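# Move the glass beaker from door-side rack to window bench

## Task

Lift the glass beaker from the drying rack on the shelved bench by the door, then set it upright (opening facing up) on the work top of the shelved bench by the window. The task fails if the beaker ever reaches the floor, if it breaks (a drop of more than a few centimetres or any hard knock will break it), or if the robot topples or is left tilted. At the end the gripper must have released the beaker and moved away, and the beaker must stay put without the robot holding it.

## Robot and tools

ROBOT. TidyBot++: a base 0.54 m long, 0.50 m wide and 0.38 m tall on four powered casters, with one seven-joint arm and a two-finger gripper mounted on top. The shoulder sits 0.12 m ahead of the base centre and 0.68 m above the floor. Segments: upper arm 0.42 m, forearm 0.31 m, hand 0.31 m (wrist to the reported hand point). Two cameras: base_camera (fixed at the front of the base, 644x364) and wrist_camera (fisheye on the hand, looking where the hand points, 644x476). The arm begins folded, hand down, sticking up to 0.08 m beyond the base front.

FRAMES. Base frame: origin on the floor below the base centre, x ahead, y to the left, z up. hand_pose is reported in it: the midpoint between the finger pads, with its own z running out along the fingers and y along the closing direction. The odometry frame is the base frame as it was when the scene began. Heading is counted positive to the left, -3.142 to 3.142. base_tilt is in degrees, positive when leaning forward or right; both carry about 1 degree of fixed bias.

execute_actions. Arguments: "actions", a list holding one action or none (none just reports state and pictures), and optional "cameras", a list of base_camera, wrist_camera or all (omitted/null = all, [] = none). An action may contain "base", "joints" and "speeds"; its motions begin together.
- "base": exactly one relative move from where the base last measured itself: translate_m (metres, forward positive, -2 to 2), strafe_m (metres, left positive, -2 to 2) or rotate_rad (radians, counter-clockwise from above positive, -6.3 to 6.3). These are offsets, not poses.
- "joints": absolute targets by name, in radians: joint_1_rad (unlimited; positive turns the arm clockwise from above, opposite to rotate_rad), joint_2_rad shoulder -2.249 to 2.249, joint_3_rad unlimited, joint_4_rad elbow -2.579 to 2.579, joint_5_rad unlimited, joint_6_rad wrist -2.099 to 2.099, joint_7_rad unlimited (hand down: positive is counter-clockwise from above; at 1.57 fingers open toward robot left/right). gripper_pos is unitless, 0 fully open to 1 fully closed; pad gap is roughly 85 x (1 - gripper_pos) mm. Unlimited joints go the short way, so turn in steps smaller than half a turn. A joint left out may keep pushing toward its previous target.
- "speeds": caps for this action only: translate_m and strafe_m 0.05 to 0.5 m/s, rotate_rad 0.1 to 1.57 rad/s (maximum is the default). A base move needing over 8.667 s is refused; no action runs past 15 s.
An unknown key or value outside its range makes the whole call refused with no motion.

ARM GEOMETRY. With joint_1_rad = 0, joint_3_rad = 3.14, joint_5_rad = 0 the arm stays in the vertical x-z plane. Tilt from vertical (positive = forward): upper arm = joint_2_rad, forearm = joint_2_rad - joint_4_rad, hand = joint_2_rad - joint_4_rad - joint_6_rad. Hand point offset from shoulder: forward = sum of length x sin(tilt), up = sum of length x cos(tilt). A downward hand reaches at most about 0.94 m above floor, and only near the base. Closed fingertips stick out about 20 mm past the hand point.

OTHER TOOLS. wait: "seconds" 0 to 10, commands nothing, returns state and pictures. zoom_image: "camera" (base_camera or wrist_camera) and "region" [x0, y0, x1, y1] in pixels from the top-left, no larger than 504x504, on that camera's latest full image. read_manual: optional "section", only "licences"; moves nothing. finished_scene: "scene", the current scene's number; it ends the scene irreversibly and reports success, so call it only once the beaker stands free and the hand is clear.

RESULT LINES. base_status and joint_status describe how each commanded motion ended: done, off_target (stopped short, may still push), contact_stop or time_out (target dropped, holds in place), not_followed (a self-collision check withheld arm targets; see the "joint command not followed" and "cause:" lines; those targets may be retried later), limit_stop_at_motor_heat. A blocked base can say done while well short. on_its_own lists motion you did not command. joint_positions, hand_pose, base_odometry (wheel-based, slip counts as travel, drifts a few cm), base_tilt, motor_effort (percent of max, peak in brackets, noisy), Motor temperatures (MOTOR HOT from 60 °C, OVER-TEMPERATURE FAULT at 75 °C, when the arm sinks). For the gripper at 1, done means empty hand; off_target means something is held. ARM HIT means the arm struck itself or the base. The pictures line names images in order.

ACCURACY. Friction and load leave joints slightly off; correct by sending last command + (desired - read). While carrying, never command a joint to its current reading, or it sinks further. Trust camera images over hand_pose. Camera calibration is given in OpenCV form but may be slightly off; wrist_camera error grows with arm pose.

AVOID. The beaker is glass: close gently, lift smoothly, lower until it rests before opening, never drop it more than a few centimetres or knock it. Do not drive the base while the arm is caught on anything roughly 0.8 m or higher: the robot can tip; back away or retract the arm to level it. Side forces on a raised hand can lift wheels. Torque faults (joints 1-4 limit 104.5 N m, 5-7 limit 51.3 N m) freeze the arm for 10 s. No check stops the arm hitting the base. Holding loads heats motors even while you are thinking, and the robot keeps its last command during that time.

Each tool is called after "Emit:" by a JSON object that holds its "fn" and its "kwargs".

## Session

I'll start by looking at the current state and images.

Emit:
{"fn": "execute_actions", "kwargs": {"actions": []}}

Scene clock: 0.00 s.
Motor temperatures (°C, as the motors report them): [40 31 33 34 39 41 46]
base_odometry: x=+0.000 y=+0.000 heading=+0.000 (m, m, rad; odometry frame)
base_tilt: forward=+0.7 right=-0.3 (deg)
base_status: not commanded
joint_positions: joint_1_rad=-0.023 joint_2_rad=-0.376 joint_3_rad=+3.173 joint_4_rad=-2.547 joint_5_rad=+0.036 joint_6_rad=-0.836 joint_7_rad=+1.604 gripper_pos=+0.000
joint_status: not commanded
motor_effort: joint_1_rad=+0 joint_2_rad=-1 joint_3_rad=+0 joint_4_rad=+14 joint_5_rad=-1 joint_6_rad=+1 joint_7_rad=+0 (%)
hand_pose: x=+0.2662 y=-0.0066 z=+0.5873 quat_wxyz=(+0.010, +0.997, +0.024, +0.067) (m; base frame)
pictures: base_camera, wrist_camera
Images, in order (width x height): base_camera 644x364, wrist_camera 644x476.

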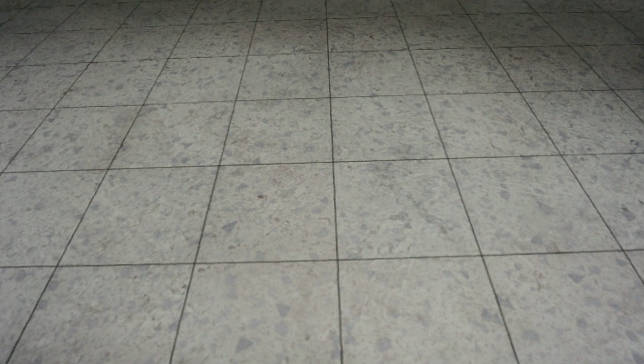

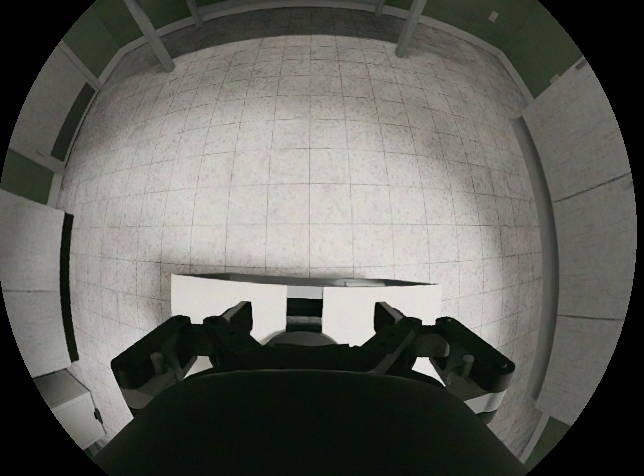

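Emit:
{"fn": "execute_actions", "kwargs": {"actions": [{"joints": {"joint_4_rad": -2.1, "joint_6_rad": 0.1}}], "cameras": ["wrist_camera"]}}

Scene clock: 2.27 s.
Motor temperatures (°C, as the motors report them): [40 31 33 34 39 41 46]
base_odometry: x=+0.000 y=+0.000 heading=+0.000 (m, m, rad; odometry frame)
base_tilt: forward=+0.8 right=-0.2 (deg)
base_status: not commanded
joint_positions: joint_1_rad=-0.023 joint_2_rad=-0.376 joint_3_rad=+3.173 joint_4_rad=-2.109 joint_5_rad=+0.036 joint_6_rad=+0.082 joint_7_rad=+1.604 gripper_pos=+0.000
joint_status: all done
motor_effort: joint_1_rad=+0(0) joint_2_rad=-10(8) joint_3_rad=-1(1) joint_4_rad=+20(21) joint_5_rad=-1(0) joint_6_rad=+8(8) joint_7_rad=+0(0) (%)
hand_pose: x=+0.5854 y=-0.0040 z=+0.9976 quat_wxyz=(+0.020, +0.735, +0.020, +0.678) (m; base frame)
pictures: wrist_camera
camera_calibration (this result's frames):
wrist_camera: T_world_to_cam=[[0.00960999, -0.997994, 0.0625763, -0.0703345], [-0.0415804, -0.0629238, -0.997152, 1.07961], [0.999089, 0.00698067, -0.0421017, -0.409903], [0, 0, 0, 1]] pos_world=[0.455096, 0.000600995, 1.06368]
Images, in order (width x height): wrist_camera 644x476.

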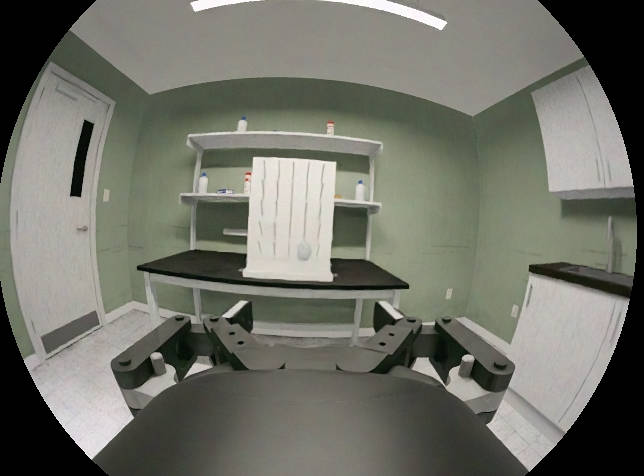

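Emit:
{"fn": "zoom_image", "kwargs": {"camera": "wrist_camera", "region": [220, 140, 380, 300]}}

Emit:
{"fn": "zoom_image", "kwargs": {"camera": "wrist_camera", "region": [280, 225, 330, 275]}}

Region (220, 140, 380, 300) of wrist_camera's 644x476 image, scaled by 3.150.

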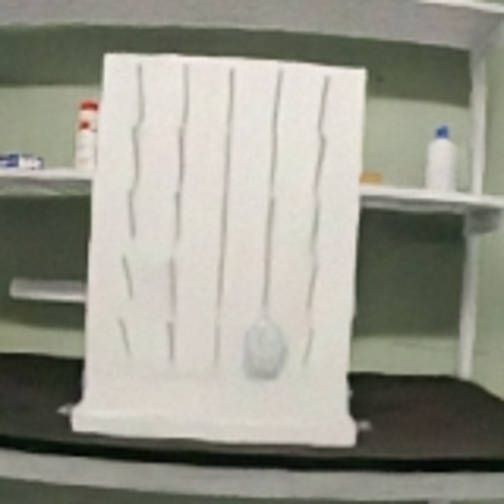

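Region (280, 225, 330, 275) of wrist_camera's 644x476 image, scaled by 10.080.

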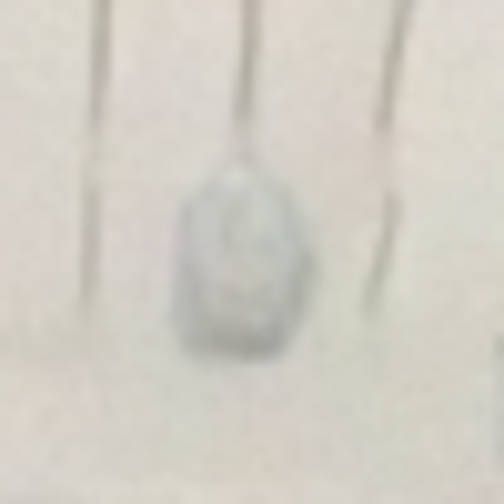

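Emit:
{"fn": "execute_actions", "kwargs": {"actions": [{"base": {"rotate_rad": 0.064}, "joints": {"joint_1_rad": 0.0, "joint_3_rad": 3.14, "joint_5_rad": 0.0, "joint_7_rad": 1.57}}], "cameras": []}}

Emit:
{"fn": "execute_actions", "kwargs": {"actions": [{"base": {"translate_m": 0.68}}]}}

Scene clock: 6.60 s.
Motor temperatures (°C, as the motors report them): [40 31 33 35 39 41 46]
base_odometry: x=+0.000 y=+0.000 heading=+0.064 (m, m, rad; odometry frame)
base_tilt: forward=+0.8 right=-0.2 (deg)
base_status: done
joint_positions: joint_1_rad=-0.008 joint_2_rad=-0.376 joint_3_rad=+3.151 joint_4_rad=-2.109 joint_5_rad=+0.036 joint_6_rad=+0.082 joint_7_rad=+1.604 gripper_pos=+0.000
joint_status: all done
motor_effort: joint_1_rad=+0(1) joint_2_rad=-9(9) joint_3_rad=-1(2) joint_4_rad=+20(21) joint_5_rad=+0(1) joint_6_rad=+8(8) joint_7_rad=+0(1) (%)
hand_pose: x=+0.5851 y=+0.0010 z=+0.9976 quat_wxyz=(+0.021, +0.734, +0.025, +0.678) (m; base frame)
pictures: none
No camera images: the call's "cameras" was empty. Leave "cameras" out to get every camera's image.

Scene clock: 9.40 s.
Motor temperatures (°C, as the motors report them): [40 31 33 35 39 41 46]
base_odometry: x=+0.679 y=+0.043 heading=+0.064 (m, m, rad; odometry frame)
base_tilt: forward=+0.8 right=-0.3 (deg)
base_status: done
joint_positions: joint_1_rad=-0.008 joint_2_rad=-0.376 joint_3_rad=+3.151 joint_4_rad=-2.109 joint_5_rad=+0.036 joint_6_rad=+0.082 joint_7_rad=+1.604 gripper_pos=+0.000
joint_status: not commanded
motor_effort: joint_1_rad=+0(1) joint_2_rad=-8(13) joint_3_rad=-1(1) joint_4_rad=+20(21) joint_5_rad=+0(1) joint_6_rad=+8(8) joint_7_rad=+0(0) (%)
hand_pose: x=+0.5851 y=+0.0010 z=+0.9976 quat_wxyz=(+0.021, +0.734, +0.025, +0.678) (m; base frame)
pictures: base_camera, wrist_camera
camera_calibration (this result's frames):
wrist_camera: T_world_to_cam=[[0.0149486, -0.997388, 0.0706718, -0.0764859], [-0.0410155, -0.0712319, -0.996616, 1.07909], [0.999047, 0.0119994, -0.0419732, -0.409791], [0, 0, 0, 1]] pos_world=[0.454803, 0.00549665, 1.06364]
Images, in order (width x height): base_camera 644x364, wrist_camera 644x476.

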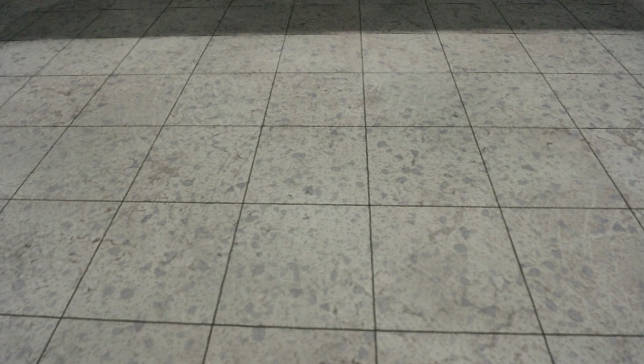

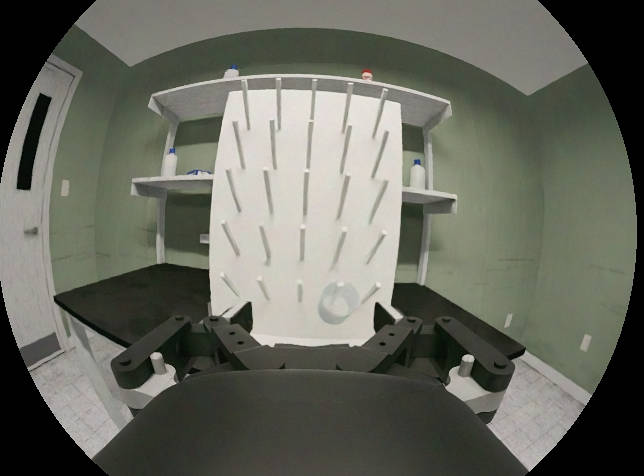

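Emit:
{"fn": "zoom_image", "kwargs": {"camera": "wrist_camera", "region": [270, 220, 410, 360]}}

Region (270, 220, 410, 360) of wrist_camera's 644x476 image, scaled by 3.600.

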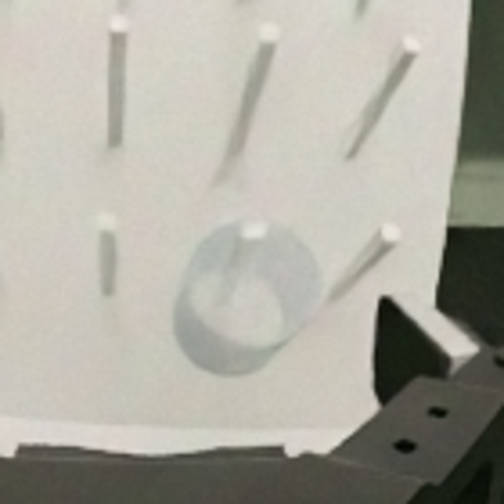

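Emit:
{"fn": "zoom_image", "kwargs": {"camera": "wrist_camera", "region": [400, 270, 540, 380]}}

Emit:
{"fn": "zoom_image", "kwargs": {"camera": "wrist_camera", "region": [40, 250, 260, 370]}}

Region (400, 270, 540, 380) of wrist_camera's 644x476 image, scaled by 3.600; it fills the top 396 rows of this view, and the rest is white.

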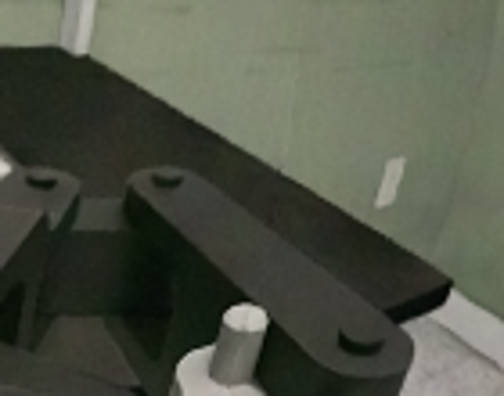

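Region (40, 250, 260, 370) of wrist_camera's 644x476 image, scaled by 2.291; it fills the top 275 rows of this view, and the rest is white.

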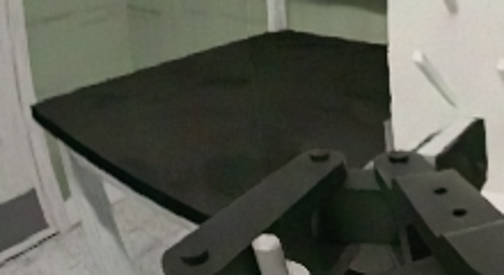

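Emit:
{"fn": "execute_actions", "kwargs": {"actions": [{"base": {"strafe_m": -0.045}, "joints": {"joint_1_rad": 0.008, "joint_2_rad": 0.126, "joint_3_rad": 3.13, "joint_4_rad": -2.32, "joint_5_rad": -0.036, "joint_6_rad": 1.05, "joint_7_rad": 1.536}}], "cameras": ["wrist_camera"]}}

Scene clock: 28.70 s.
Motor temperatures (°C, as the motors report them): [40 31 33 35 39 41 46]
base_odometry: x=+0.682 y=-0.002 heading=+0.064 (m, m, rad; odometry frame)
base_tilt: forward=+0.8 right=-0.3 (deg)
base_status: done
joint_positions: joint_1_rad=-0.007 joint_2_rad=+0.119 joint_3_rad=+3.150 joint_4_rad=-2.304 joint_5_rad=+0.008 joint_6_rad=+1.026 joint_7_rad=+1.575 gripper_pos=+0.000
joint_status: all done
motor_effort: joint_1_rad=+0(1) joint_2_rad=-23(23) joint_3_rad=-1(3) joint_4_rad=+15(20) joint_5_rad=-1(1) joint_6_rad=+8(8) joint_7_rad=-1(2) (%)
hand_pose: x=+0.6825 y=+0.0028 z=+0.9169 quat_wxyz=(+0.002, +0.643, +0.005, +0.766) (m; base frame)
pictures: wrist_camera
camera_calibration (this result's frames):
wrist_camera: T_world_to_cam=[[0.00869688, -0.999797, 0.0181791, -0.0180807], [0.211186, -0.0159333, -0.977316, 0.812836], [0.977407, 0.0123388, 0.211004, -0.727664], [0, 0, 0, 1]] pos_world=[0.539722, 0.00385266, 0.948267]
Images, in order (width x height): wrist_camera 644x476.

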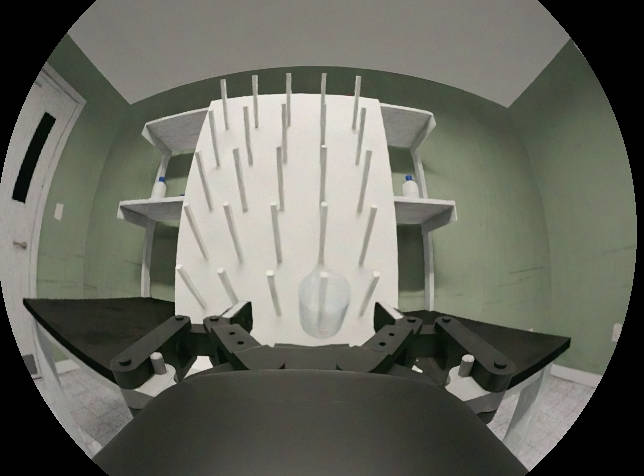

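Emit:
{"fn": "zoom_image", "kwargs": {"camera": "wrist_camera", "region": [230, 190, 410, 360]}}

Region (230, 190, 410, 360) of wrist_camera's 644x476 image, scaled by 2.800.

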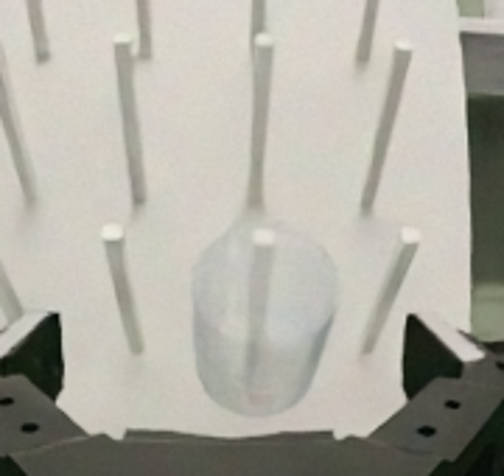

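Emit:
{"fn": "execute_actions", "kwargs": {"actions": [{"base": {"translate_m": 0.10}, "joints": {"joint_1_rad": 0.024, "joint_2_rad": 0.135, "joint_4_rad": -2.336, "joint_6_rad": 1.074}}], "cameras": ["wrist_camera"]}}

Emit:
{"fn": "zoom_image", "kwargs": {"camera": "wrist_camera", "region": [220, 190, 420, 370]}}

Scene clock: 33.83 s.
Motor temperatures (°C, as the motors report them): [40 31 33 35 39 41 46]
base_odometry: x=+0.782 y=+0.005 heading=+0.064 (m, m, rad; odometry frame)
base_tilt: forward=+0.8 right=-0.3 (deg)
base_status: done
joint_positions: joint_1_rad=+0.010 joint_2_rad=+0.132 joint_3_rad=+3.150 joint_4_rad=-2.327 joint_5_rad=+0.006 joint_6_rad=+1.049 joint_7_rad=+1.575 gripper_pos=+0.000
joint_status: all done
motor_effort: joint_1_rad=+0(0) joint_2_rad=-21(25) joint_3_rad=-1(0) joint_4_rad=+15(16) joint_5_rad=-1(1) joint_6_rad=+7(8) joint_7_rad=-1(0) (%)
hand_pose: x=+0.6800 y=-0.0068 z=+0.9054 quat_wxyz=(+0.008, +0.648, -0.001, +0.762) (m; base frame)
pictures: wrist_camera
camera_calibration (this result's frames):
wrist_camera: T_world_to_cam=[[-0.00856861, -0.999821, 0.0168888, -0.0144701], [0.198955, -0.0182564, -0.979838, 0.812475], [0.979971, -0.00503572, 0.199076, -0.713725], [0, 0, 0, 1]] pos_world=[0.53766, -0.00322875, 0.938425]
Images, in order (width x height): wrist_camera 644x476.

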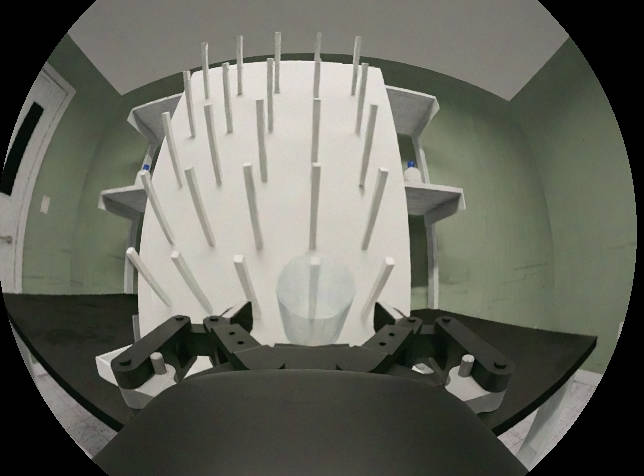

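Region (220, 190, 420, 370) of wrist_camera's 644x476 image, scaled by 2.520; it fills the top 454 rows of this view, and the rest is white.

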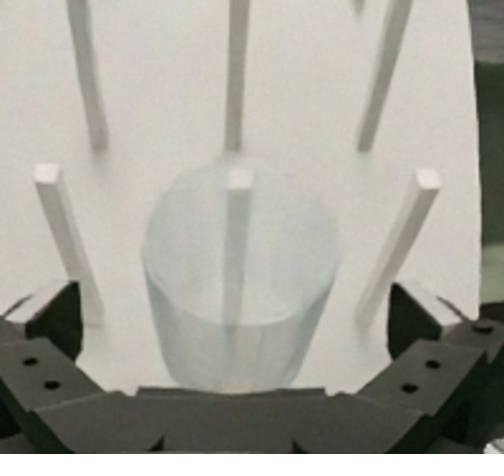

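Emit:
{"fn": "execute_actions", "kwargs": {"actions": [{"base": {"translate_m": 0.03}, "joints": {"joint_6_rad": 1.096}}], "cameras": ["wrist_camera"]}}

Emit:
{"fn": "zoom_image", "kwargs": {"camera": "wrist_camera", "region": [210, 200, 420, 370]}}

Scene clock: 36.60 s.
Motor temperatures (°C, as the motors report them): [40 31 33 35 39 41 46]
base_odometry: x=+0.812 y=+0.006 heading=+0.064 (m, m, rad; odometry frame)
base_tilt: forward=+0.8 right=-0.3 (deg)
base_status: done
joint_positions: joint_1_rad=+0.010 joint_2_rad=+0.137 joint_3_rad=+3.150 joint_4_rad=-2.327 joint_5_rad=+0.006 joint_6_rad=+1.072 joint_7_rad=+1.575 gripper_pos=+0.000
joint_status: all done
motor_effort: joint_1_rad=+0(1) joint_2_rad=-21(25) joint_3_rad=-1(1) joint_4_rad=+15(16) joint_5_rad=-1(1) joint_6_rad=+8(9) joint_7_rad=+0(1) (%)
hand_pose: x=+0.6799 y=-0.0067 z=+0.9090 quat_wxyz=(+0.008, +0.641, -0.001, +0.767) (m; base frame)
pictures: wrist_camera
camera_calibration (this result's frames):
wrist_camera: T_world_to_cam=[[-0.00877519, -0.999818, 0.0169596, -0.0144274], [0.215539, -0.0184528, -0.976321, 0.801602], [0.976456, -0.00491195, 0.215661, -0.727078], [0, 0, 0, 1]] pos_world=[0.537057, -0.00320441, 0.939668]
Images, in order (width x height): wrist_camera 644x476.

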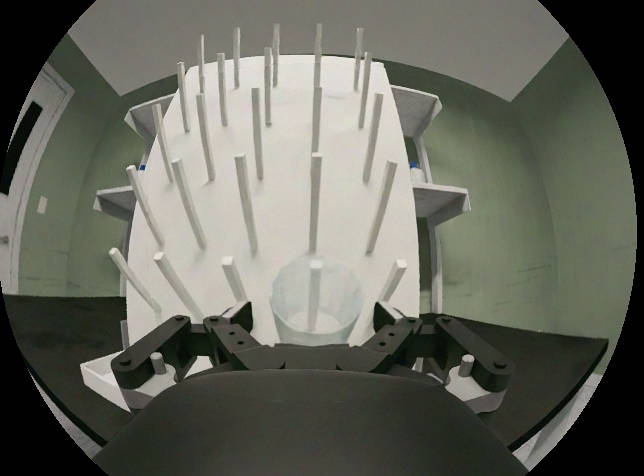

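Region (210, 200, 420, 370) of wrist_camera's 644x476 image, scaled by 2.400; it fills the top 408 rows of this view, and the rest is white.

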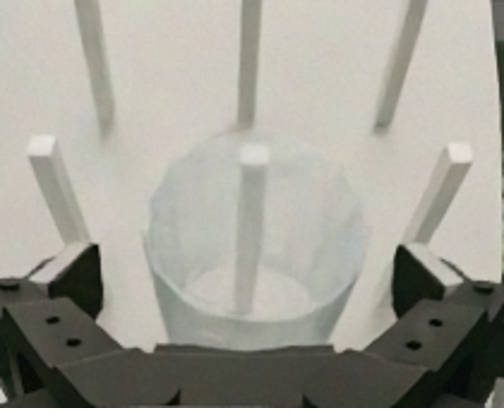

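Emit:
{"fn": "execute_actions", "kwargs": {"actions": [{"base": {"translate_m": 0.04}, "speeds": {"translate_m": 0.08}}], "cameras": ["wrist_camera"]}}

Emit:
{"fn": "zoom_image", "kwargs": {"camera": "wrist_camera", "region": [190, 200, 440, 380]}}

Scene clock: 38.63 s.
Motor temperatures (°C, as the motors report them): [40 31 33 35 39 41 46]
base_odometry: x=+0.852 y=+0.009 heading=+0.064 (m, m, rad; odometry frame)
base_tilt: forward=+0.8 right=-0.3 (deg)
base_status: done
joint_positions: joint_1_rad=+0.010 joint_2_rad=+0.137 joint_3_rad=+3.150 joint_4_rad=-2.327 joint_5_rad=+0.006 joint_6_rad=+1.073 joint_7_rad=+1.575 gripper_pos=+0.000
joint_status: not commanded
motor_effort: joint_1_rad=+0(1) joint_2_rad=-22(25) joint_3_rad=+0(1) joint_4_rad=+15(16) joint_5_rad=+0(1) joint_6_rad=+8(8) joint_7_rad=+0(0) (%)
hand_pose: x=+0.6798 y=-0.0067 z=+0.9092 quat_wxyz=(+0.008, +0.641, -0.001, +0.768) (m; base frame)
pictures: wrist_camera
camera_calibration (this result's frames):
wrist_camera: T_world_to_cam=[[-0.00880151, -0.999818, 0.0169427, -0.0144043], [0.215949, -0.0184441, -0.97623, 0.8015], [0.976365, -0.00493354, 0.216072, -0.727266], [0, 0, 0, 1]] pos_world=[0.536867, -0.00320674, 0.939835]
Images, in order (width x height): wrist_camera 644x476.

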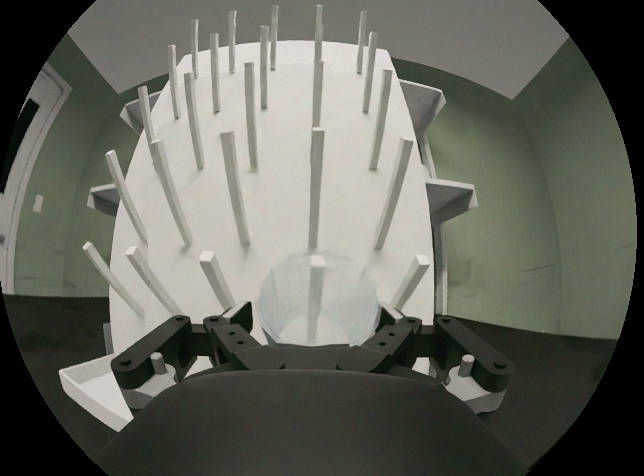

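Region (190, 200, 440, 380) of wrist_camera's 644x476 image, scaled by 2.016; it fills the top 363 rows of this view, and the rest is white.

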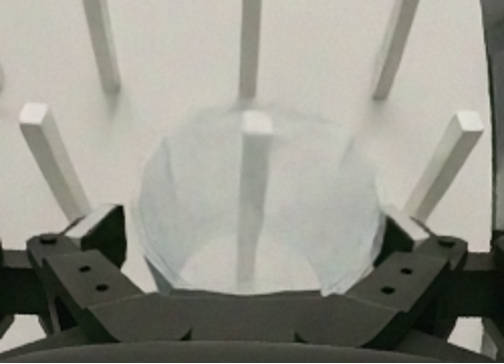

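Emit:
{"fn": "execute_actions", "kwargs": {"actions": [{"joints": {"gripper_pos": 0.4}}], "cameras": ["wrist_camera"]}}

Emit:
{"fn": "zoom_image", "kwargs": {"camera": "wrist_camera", "region": [190, 200, 440, 380]}}

Scene clock: 40.90 s.
Motor temperatures (°C, as the motors report them): [40 31 33 35 39 41 46]
base_odometry: x=+0.852 y=+0.009 heading=+0.064 (m, m, rad; odometry frame)
base_tilt: forward=+0.7 right=-0.2 (deg)
base_status: not commanded
joint_positions: joint_1_rad=+0.010 joint_2_rad=+0.136 joint_3_rad=+3.150 joint_4_rad=-2.328 joint_5_rad=+0.005 joint_6_rad=+1.074 joint_7_rad=+1.575 gripper_pos=+0.227
joint_status: gripper_pos off_target (ended at +0.227, target +0.400)
motor_effort: joint_1_rad=+0(1) joint_2_rad=-23(22) joint_3_rad=+0(2) joint_4_rad=+15(16) joint_5_rad=-1(0) joint_6_rad=+8(9) joint_7_rad=+0(1) (%)
hand_pose: x=+0.6795 y=-0.0071 z=+0.9098 quat_wxyz=(+0.009, +0.640, -0.002, +0.768) (m; base frame)
pictures: wrist_camera
camera_calibration (this result's frames):
wrist_camera: T_world_to_cam=[[-0.00982843, -0.99982, 0.0162546, -0.0135004], [0.217592, -0.0180043, -0.975874, 0.800663], [0.97599, -0.00605443, 0.21773, -0.72844], [0, 0, 0, 1]] pos_world=[0.536599, -0.00349283, 0.940168]
Images, in order (width x height): wrist_camera 644x476.

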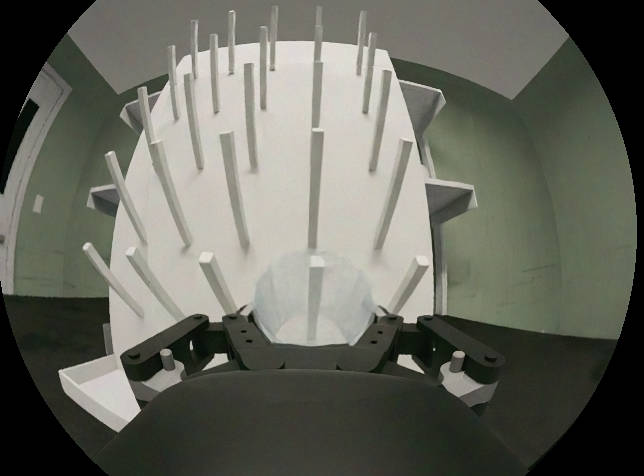

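Region (190, 200, 440, 380) of wrist_camera's 644x476 image, scaled by 2.016; it fills the top 363 rows of this view, and the rest is white.

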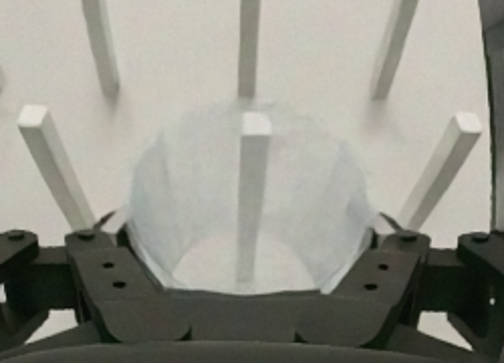

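Emit:
{"fn": "execute_actions", "kwargs": {"actions": [{"joints": {"joint_2_rad": -0.05, "joint_6_rad": 0.91}}], "cameras": ["wrist_camera"]}}

Emit:
{"fn": "zoom_image", "kwargs": {"camera": "wrist_camera", "region": [190, 200, 440, 380]}}

Scene clock: 44.53 s.
Motor temperatures (°C, as the motors report them): [40 31 33 35 39 41 46]
base_odometry: x=+0.852 y=+0.009 heading=+0.064 (m, m, rad; odometry frame)
base_tilt: forward=+0.8 right=-0.3 (deg)
base_status: not commanded
joint_positions: joint_1_rad=+0.010 joint_2_rad=-0.041 joint_3_rad=+3.150 joint_4_rad=-2.328 joint_5_rad=+0.005 joint_6_rad=+0.931 joint_7_rad=+1.575 gripper_pos=+0.227
joint_status: all done
motor_effort: joint_1_rad=+0(0) joint_2_rad=-19(25) joint_3_rad=-1(1) joint_4_rad=+18(18) joint_5_rad=-1(1) joint_6_rad=+9(9) joint_7_rad=-1(1) (%)
hand_pose: x=+0.6430 y=-0.0070 z=+0.9626 quat_wxyz=(+0.009, +0.627, -0.002, +0.779) (m; base frame)
pictures: wrist_camera
camera_calibration (this result's frames):
wrist_camera: T_world_to_cam=[[-0.0109054, -0.999819, 0.0155974, -0.0132262], [0.251239, -0.0178377, -0.967761, 0.830694], [0.967864, -0.00663513, 0.251388, -0.731469], [0, 0, 0, 1]] pos_world=[0.499115, -0.00325952, 0.988002]
Images, in order (width x height): wrist_camera 644x476.

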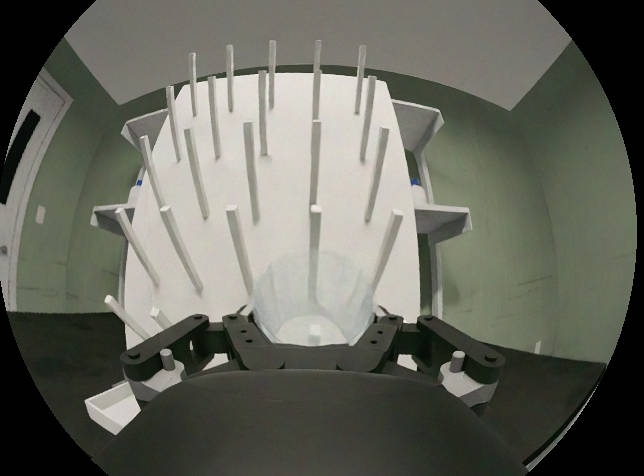

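Region (190, 200, 440, 380) of wrist_camera's 644x476 image, scaled by 2.016; it fills the top 363 rows of this view, and the rest is white.

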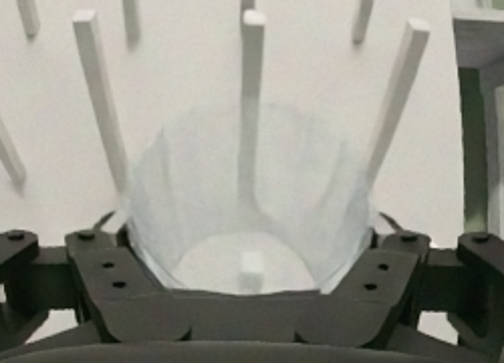

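Emit:
{"fn": "execute_actions", "kwargs": {"actions": [{"joints": {"joint_2_rad": -0.40, "joint_6_rad": 0.565}}], "cameras": ["wrist_camera"]}}

Scene clock: 47.03 s.
Motor temperatures (°C, as the motors report them): [40 31 33 35 39 41 46]
base_odometry: x=+0.852 y=+0.009 heading=+0.064 (m, m, rad; odometry frame)
base_tilt: forward=+0.7 right=-0.3 (deg)
base_status: not commanded
joint_positions: joint_1_rad=+0.010 joint_2_rad=-0.390 joint_3_rad=+3.150 joint_4_rad=-2.328 joint_5_rad=+0.005 joint_6_rad=+0.585 joint_7_rad=+1.575 gripper_pos=+0.227
joint_status: all done
motor_effort: joint_1_rad=+0(0) joint_2_rad=-8(21) joint_3_rad=-1(1) joint_4_rad=+20(21) joint_5_rad=-1(1) joint_6_rad=+9(9) joint_7_rad=+0(0) (%)
hand_pose: x=+0.5563 y=-0.0065 z=+1.0257 quat_wxyz=(+0.008, +0.626, -0.003, +0.780) (m; base frame)
pictures: wrist_camera
camera_calibration (this result's frames):
wrist_camera: T_world_to_cam=[[-0.0117631, -0.999836, 0.0137623, -0.0122988], [0.253874, -0.0162986, -0.9671, 0.911428], [0.967166, -0.0078822, 0.254025, -0.665768], [0, 0, 0, 1]] pos_world=[0.412375, -0.00268954, 1.05073]
Images, in order (width x height): wrist_camera 644x476.

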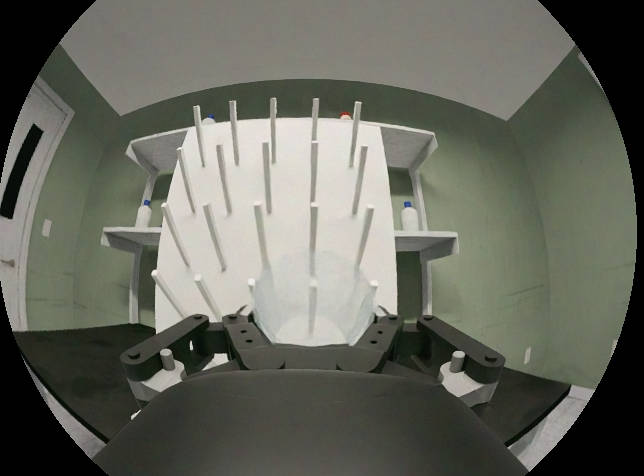

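Emit:
{"fn": "execute_actions", "kwargs": {"actions": [{"base": {"rotate_rad": 3.14}, "joints": {"joint_6_rad": 0.17}}]}}

Scene clock: 51.93 s.
Motor temperatures (°C, as the motors report them): [40 31 33 35 39 41 46]
base_odometry: x=+0.852 y=+0.009 heading=-3.080 (m, m, rad; odometry frame)
base_tilt: forward=+0.7 right=-0.3 (deg)
base_status: done
joint_positions: joint_1_rad=+0.013 joint_2_rad=-0.392 joint_3_rad=+3.146 joint_4_rad=-2.340 joint_5_rad=+0.004 joint_6_rad=+0.166 joint_7_rad=+1.575 gripper_pos=+0.227
joint_status: all done
motor_effort: joint_1_rad=+0(1) joint_2_rad=-7(11) joint_3_rad=-1(2) joint_4_rad=+21(23) joint_5_rad=-1(0) joint_6_rad=+9(11) joint_7_rad=+0(0) (%)
hand_pose: x=+0.5550 y=-0.0064 z=+0.8894 quat_wxyz=(+0.007, +0.778, -0.004, +0.628) (m; base frame)
pictures: base_camera, wrist_camera
camera_calibration (this result's frames):
wrist_camera: T_world_to_cam=[[-0.00721969, -0.999906, 0.0116724, -0.0110542], [-0.172401, -0.0102533, -0.984974, 1.03244], [0.985, -0.00912354, -0.17231, -0.260553], [0, 0, 0, 1]] pos_world=[0.434558, -0.00284439, 0.972161]
Images, in order (width x height): base_camera 644x364, wrist_camera 644x476.

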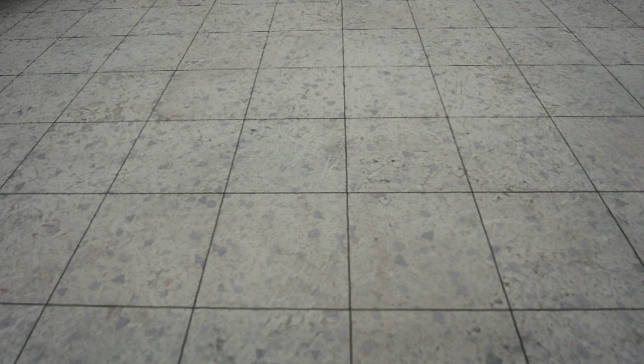

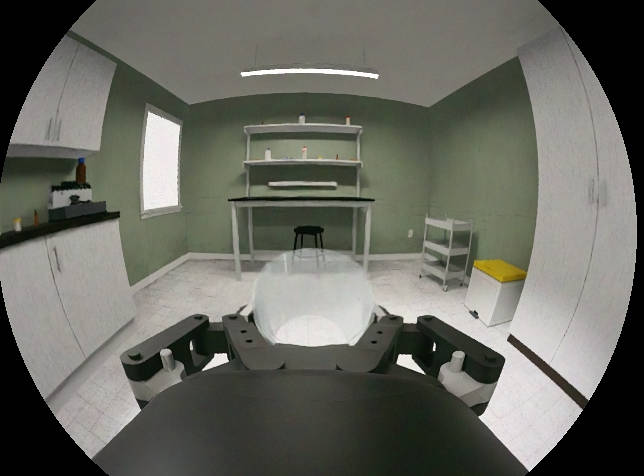

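Emit:
{"fn": "zoom_image", "kwargs": {"camera": "wrist_camera", "region": [210, 110, 400, 290]}}

Region (210, 110, 400, 290) of wrist_camera's 644x476 image, scaled by 2.653; it fills the top 477 rows of this view, and the rest is white.

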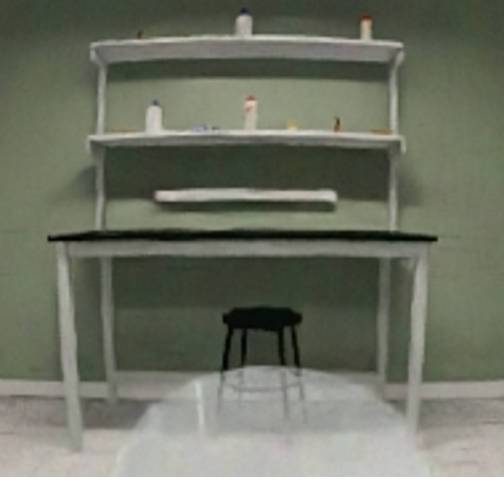

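Emit:
{"fn": "execute_actions", "kwargs": {"actions": [{"base": {"translate_m": 1.85}, "joints": {"joint_2_rad": 0.04, "joint_4_rad": -1.075, "joint_6_rad": -1.15}}]}}

Scene clock: 59.57 s.
Motor temperatures (°C, as the motors report them): [40 31 33 35 39 41 46]
base_odometry: x=-0.994 y=-0.107 heading=-3.079 (m, m, rad; odometry frame)
base_tilt: forward=+0.8 right=-0.3 (deg)
base_status: done
joint_positions: joint_1_rad=+0.013 joint_2_rad=+0.045 joint_3_rad=+3.146 joint_4_rad=-1.094 joint_5_rad=+0.004 joint_6_rad=-1.130 joint_7_rad=+1.575 gripper_pos=+0.227
joint_status: all done
motor_effort: joint_1_rad=+0(1) joint_2_rad=-24(26) joint_3_rad=-1(0) joint_4_rad=+19(22) joint_5_rad=+0(0) joint_6_rad=+7(8) joint_7_rad=+0(0) (%)
hand_pose: x=+0.6618 y=-0.0094 z=+1.0336 quat_wxyz=(+0.007, +0.906, -0.006, +0.422) (m; base frame)
pictures: base_camera, wrist_camera
camera_calibration (this result's frames):
wrist_camera: T_world_to_cam=[[-0.00739595, -0.999937, 0.00842521, -0.011495], [-0.613025, -0.00212266, -0.790061, 1.2831], [0.790029, -0.0110081, -0.612971, 0.243573], [0, 0, 0, 1]] pos_world=[0.594057, -0.00608939, 1.16313]
Images, in order (width x height): base_camera 644x364, wrist_camera 644x476.

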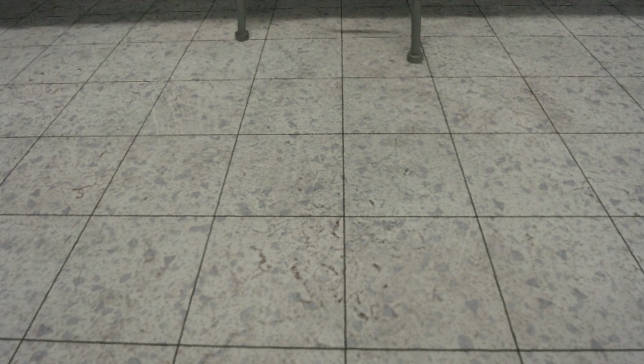

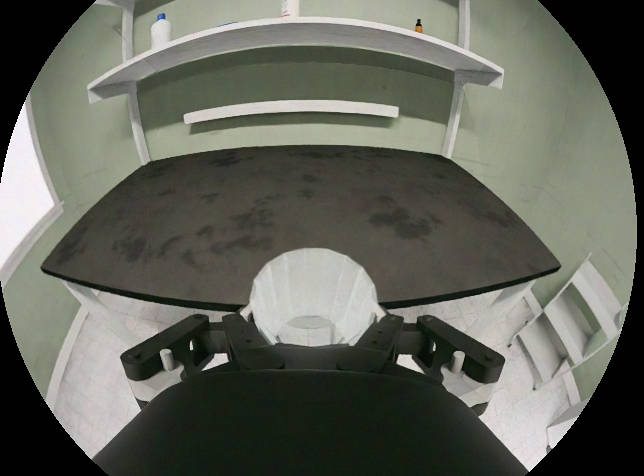

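Emit:
{"fn": "zoom_image", "kwargs": {"camera": "wrist_camera", "region": [360, 230, 580, 330]}}

Emit:
{"fn": "zoom_image", "kwargs": {"camera": "wrist_camera", "region": [30, 230, 270, 330]}}

Region (360, 230, 580, 330) of wrist_camera's 644x476 image, scaled by 2.291; it fills the top 229 rows of this view, and the rest is white.

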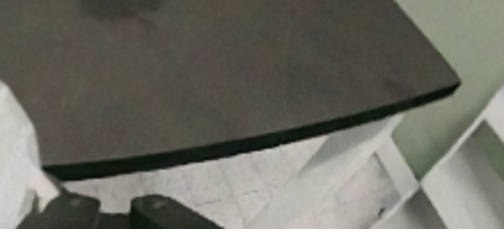

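Region (30, 230, 270, 330) of wrist_camera's 644x476 image, scaled by 2.100; it fills the top 210 rows of this view, and the rest is white.

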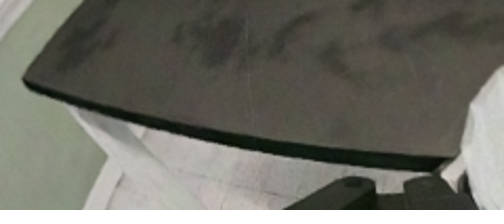

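Emit:
{"fn": "execute_actions", "kwargs": {"actions": [{"base": {"translate_m": 0.175}, "joints": {"joint_4_rad": -1.18, "joint_6_rad": -1.025}}], "cameras": ["wrist_camera"]}}

Scene clock: 65.73 s.
Motor temperatures (°C, as the motors report them): [40 31 33 35 39 41 46]
base_odometry: x=-1.169 y=-0.118 heading=-3.079 (m, m, rad; odometry frame)
base_tilt: forward=+0.8 right=-0.3 (deg)
base_status: done
joint_positions: joint_1_rad=+0.013 joint_2_rad=+0.049 joint_3_rad=+3.146 joint_4_rad=-1.176 joint_5_rad=+0.004 joint_6_rad=-1.052 joint_7_rad=+1.575 gripper_pos=+0.227
joint_status: all done
motor_effort: joint_1_rad=+0(1) joint_2_rad=-24(27) joint_3_rad=-1(2) joint_4_rad=+19(20) joint_5_rad=-1(1) joint_6_rad=+7(8) joint_7_rad=+0(0) (%)
hand_pose: x=+0.6722 y=-0.0096 z=+1.0063 quat_wxyz=(+0.007, +0.908, -0.006, +0.418) (m; base frame)
pictures: wrist_camera
camera_calibration (this result's frames):
wrist_camera: T_world_to_cam=[[-0.00702101, -0.999939, 0.00847594, -0.0116273], [-0.619952, -0.00229798, -0.784637, 1.26701], [0.784609, -0.0107636, -0.619898, 0.229206], [0, 0, 0, 1]] pos_world=[0.605566, -0.00624795, 1.13633]
Images, in order (width x height): wrist_camera 644x476.

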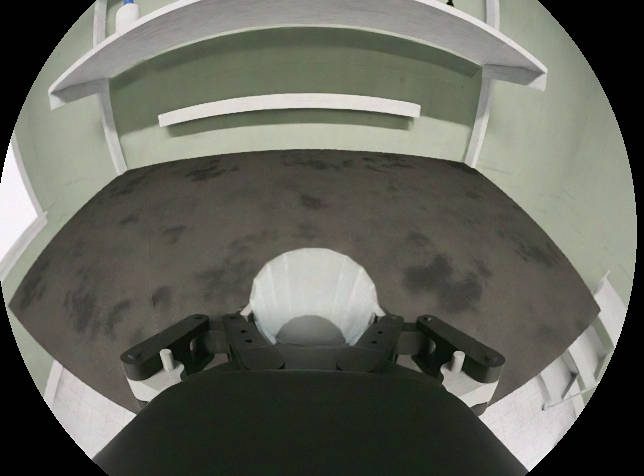

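Emit:
{"fn": "execute_actions", "kwargs": {"actions": [{"joints": {"joint_4_rad": -1.262, "joint_6_rad": -0.943}}], "cameras": ["wrist_camera"]}}

Emit:
{"fn": "zoom_image", "kwargs": {"camera": "wrist_camera", "region": [200, 220, 430, 370]}}

Scene clock: 69.07 s.
Motor temperatures (°C, as the motors report them): [40 31 33 35 39 41 46]
base_odometry: x=-1.169 y=-0.118 heading=-3.079 (m, m, rad; odometry frame)
base_tilt: forward=+0.8 right=-0.3 (deg)
base_status: not commanded
joint_positions: joint_1_rad=+0.013 joint_2_rad=+0.049 joint_3_rad=+3.146 joint_4_rad=-1.258 joint_5_rad=+0.004 joint_6_rad=-0.975 joint_7_rad=+1.575 gripper_pos=+0.227
joint_status: all done
motor_effort: joint_1_rad=+0(0) joint_2_rad=-24(26) joint_3_rad=-1(1) joint_4_rad=+20(21) joint_5_rad=+0(0) joint_6_rad=+7(8) joint_7_rad=-1(0) (%)
hand_pose: x=+0.6790 y=-0.0096 z=+0.9806 quat_wxyz=(+0.007, +0.909, -0.006, +0.417) (m; base frame)
pictures: wrist_camera
camera_calibration (this result's frames):
wrist_camera: T_world_to_cam=[[-0.00667499, -0.999941, 0.00852643, -0.0117213], [-0.623325, -0.00250677, -0.781959, 1.25084], [0.781934, -0.0105343, -0.623272, 0.213072], [0, 0, 0, 1]] pos_world=[0.612992, -0.00634044, 1.11101]
Images, in order (width x height): wrist_camera 644x476.

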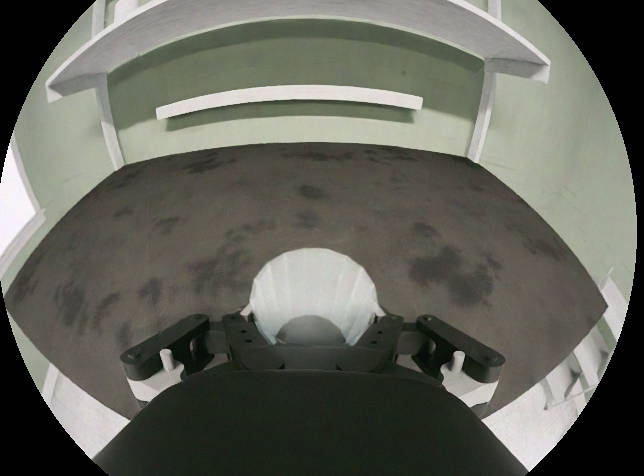

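Region (200, 220, 430, 370) of wrist_camera's 644x476 image, scaled by 2.191; it fills the top 329 rows of this view, and the rest is white.

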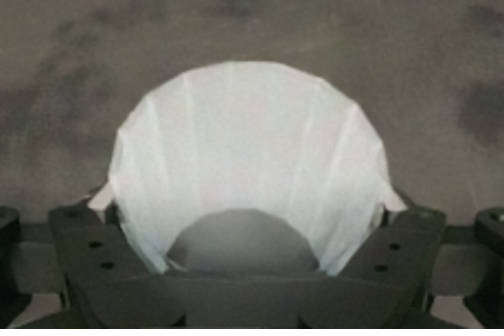

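Emit:
{"fn": "zoom_image", "kwargs": {"camera": "wrist_camera", "region": [240, 240, 390, 350]}}

Region (240, 240, 390, 350) of wrist_camera's 644x476 image, scaled by 3.360; it fills the top 370 rows of this view, and the rest is white.

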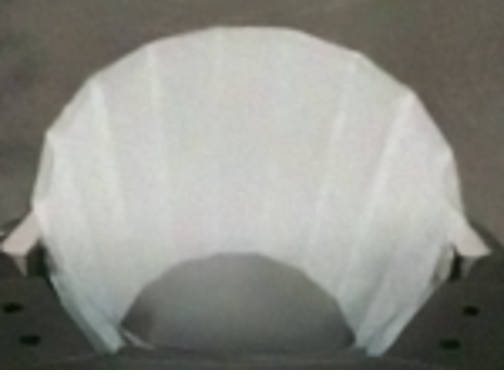

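Emit:
{"fn": "execute_actions", "kwargs": {"actions": [{"joints": {"joint_4_rad": -1.288}}], "cameras": ["wrist_camera"]}}

Scene clock: 74.53 s.
Motor temperatures (°C, as the motors report them): [40 31 33 35 39 41 46]
base_odometry: x=-1.169 y=-0.118 heading=-3.079 (m, m, rad; odometry frame)
base_tilt: forward=+0.7 right=-0.3 (deg)
base_status: not commanded
joint_positions: joint_1_rad=+0.013 joint_2_rad=+0.049 joint_3_rad=+3.146 joint_4_rad=-1.277 joint_5_rad=+0.004 joint_6_rad=-0.968 joint_7_rad=+1.575 gripper_pos=+0.227
joint_status: all done
motor_effort: joint_1_rad=+0(0) joint_2_rad=-23(26) joint_3_rad=-1(1) joint_4_rad=+18(20) joint_5_rad=-1(1) joint_6_rad=+6(7) joint_7_rad=-1(1) (%)
hand_pose: x=+0.6778 y=-0.0096 z=+0.9726 quat_wxyz=(+0.007, +0.911, -0.006, +0.411) (m; base frame)
pictures: wrist_camera
camera_calibration (this result's frames):
wrist_camera: T_world_to_cam=[[-0.00655506, -0.999943, 0.00840146, -0.0115967], [-0.632252, -0.0023648, -0.774759, 1.2428], [0.774735, -0.0103904, -0.6322, 0.222544], [0, 0, 0, 1]] pos_world=[0.613273, -0.00634475, 1.10366]
Images, in order (width x height): wrist_camera 644x476.

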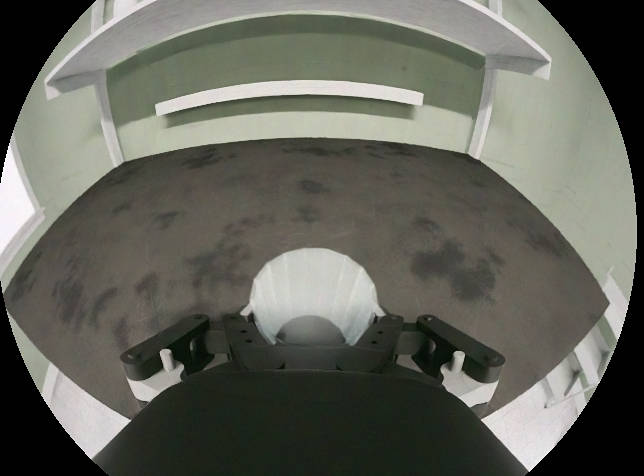

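Emit:
{"fn": "execute_actions", "kwargs": {"actions": [{"joints": {"joint_4_rad": -1.305}}], "cameras": ["wrist_camera"]}}

Scene clock: 75.53 s.
Motor temperatures (°C, as the motors report them): [40 31 33 35 39 41 46]
base_odometry: x=-1.169 y=-0.118 heading=-3.079 (m, m, rad; odometry frame)
base_tilt: forward=+0.8 right=-0.3 (deg)
base_status: not commanded
joint_positions: joint_1_rad=+0.013 joint_2_rad=+0.044 joint_3_rad=+3.146 joint_4_rad=-1.283 joint_5_rad=+0.004 joint_6_rad=-0.963 joint_7_rad=+1.575 gripper_pos=+0.227
joint_status: all done
motor_effort: joint_1_rad=+0(0) joint_2_rad=-22(22) joint_3_rad=-1(1) joint_4_rad=+18(19) joint_5_rad=-1(1) joint_6_rad=+5(6) joint_7_rad=-1(1) (%)
hand_pose: x=+0.6769 y=-0.0096 z=+0.9725 quat_wxyz=(+0.007, +0.911, -0.006, +0.413) (m; base frame)
pictures: wrist_camera
camera_calibration (this result's frames):
wrist_camera: T_world_to_cam=[[-0.00655709, -0.999943, 0.00842109, -0.0116055], [-0.629946, -0.00240963, -0.776635, 1.24243], [0.776611, -0.0103973, -0.629894, 0.219732], [0, 0, 0, 1]] pos_world=[0.611944, -0.00632643, 1.10342]
Images, in order (width x height): wrist_camera 644x476.

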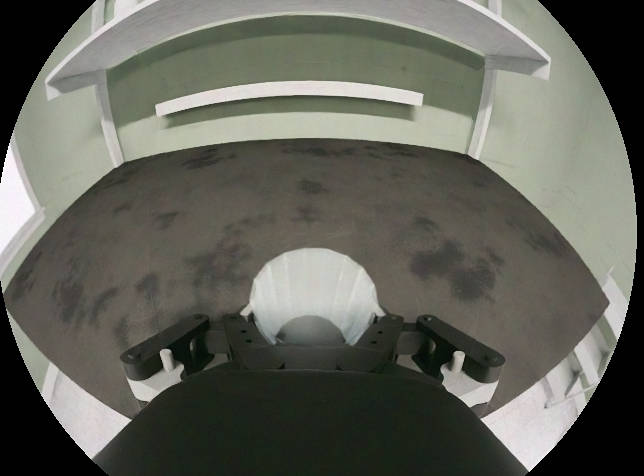

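Emit:
{"fn": "execute_actions", "kwargs": {"actions": [{"joints": {"gripper_pos": 0.0, "joint_4_rad": -1.288}}], "cameras": ["wrist_camera"]}}

Emit:
{"fn": "zoom_image", "kwargs": {"camera": "wrist_camera", "region": [230, 230, 400, 355]}}

Scene clock: 76.73 s.
Motor temperatures (°C, as the motors report them): [40 31 33 35 39 41 46]
base_odometry: x=-1.169 y=-0.118 heading=-3.079 (m, m, rad; odometry frame)
base_tilt: forward=+0.8 right=-0.3 (deg)
base_status: not commanded
joint_positions: joint_1_rad=+0.013 joint_2_rad=+0.044 joint_3_rad=+3.146 joint_4_rad=-1.284 joint_5_rad=+0.004 joint_6_rad=-0.963 joint_7_rad=+1.575 gripper_pos=+0.000
joint_status: all done
motor_effort: joint_1_rad=+0(0) joint_2_rad=-23(25) joint_3_rad=-1(1) joint_4_rad=+19(20) joint_5_rad=-1(1) joint_6_rad=+6(7) joint_7_rad=+0(1) (%)
hand_pose: x=+0.6768 y=-0.0096 z=+0.9724 quat_wxyz=(+0.007, +0.911, -0.006, +0.413) (m; base frame)
pictures: wrist_camera
camera_calibration (this result's frames):
wrist_camera: T_world_to_cam=[[-0.00655547, -0.999943, 0.0084178, -0.011602], [-0.630152, -0.00240535, -0.776468, 1.24228], [0.776444, -0.0103946, -0.6301, 0.219981], [0, 0, 0, 1]] pos_world=[0.611945, -0.0063266, 1.1033]
Images, in order (width x height): wrist_camera 644x476.

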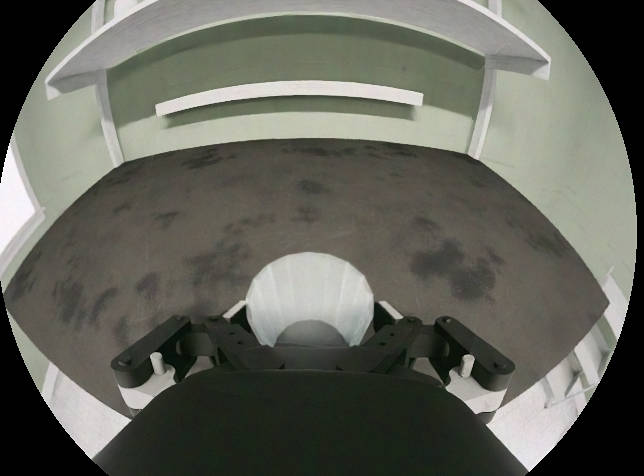

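Region (230, 230, 400, 355) of wrist_camera's 644x476 image, scaled by 2.965; it fills the top 371 rows of this view, and the rest is white.

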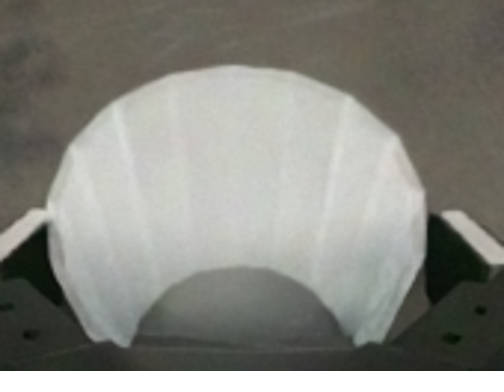

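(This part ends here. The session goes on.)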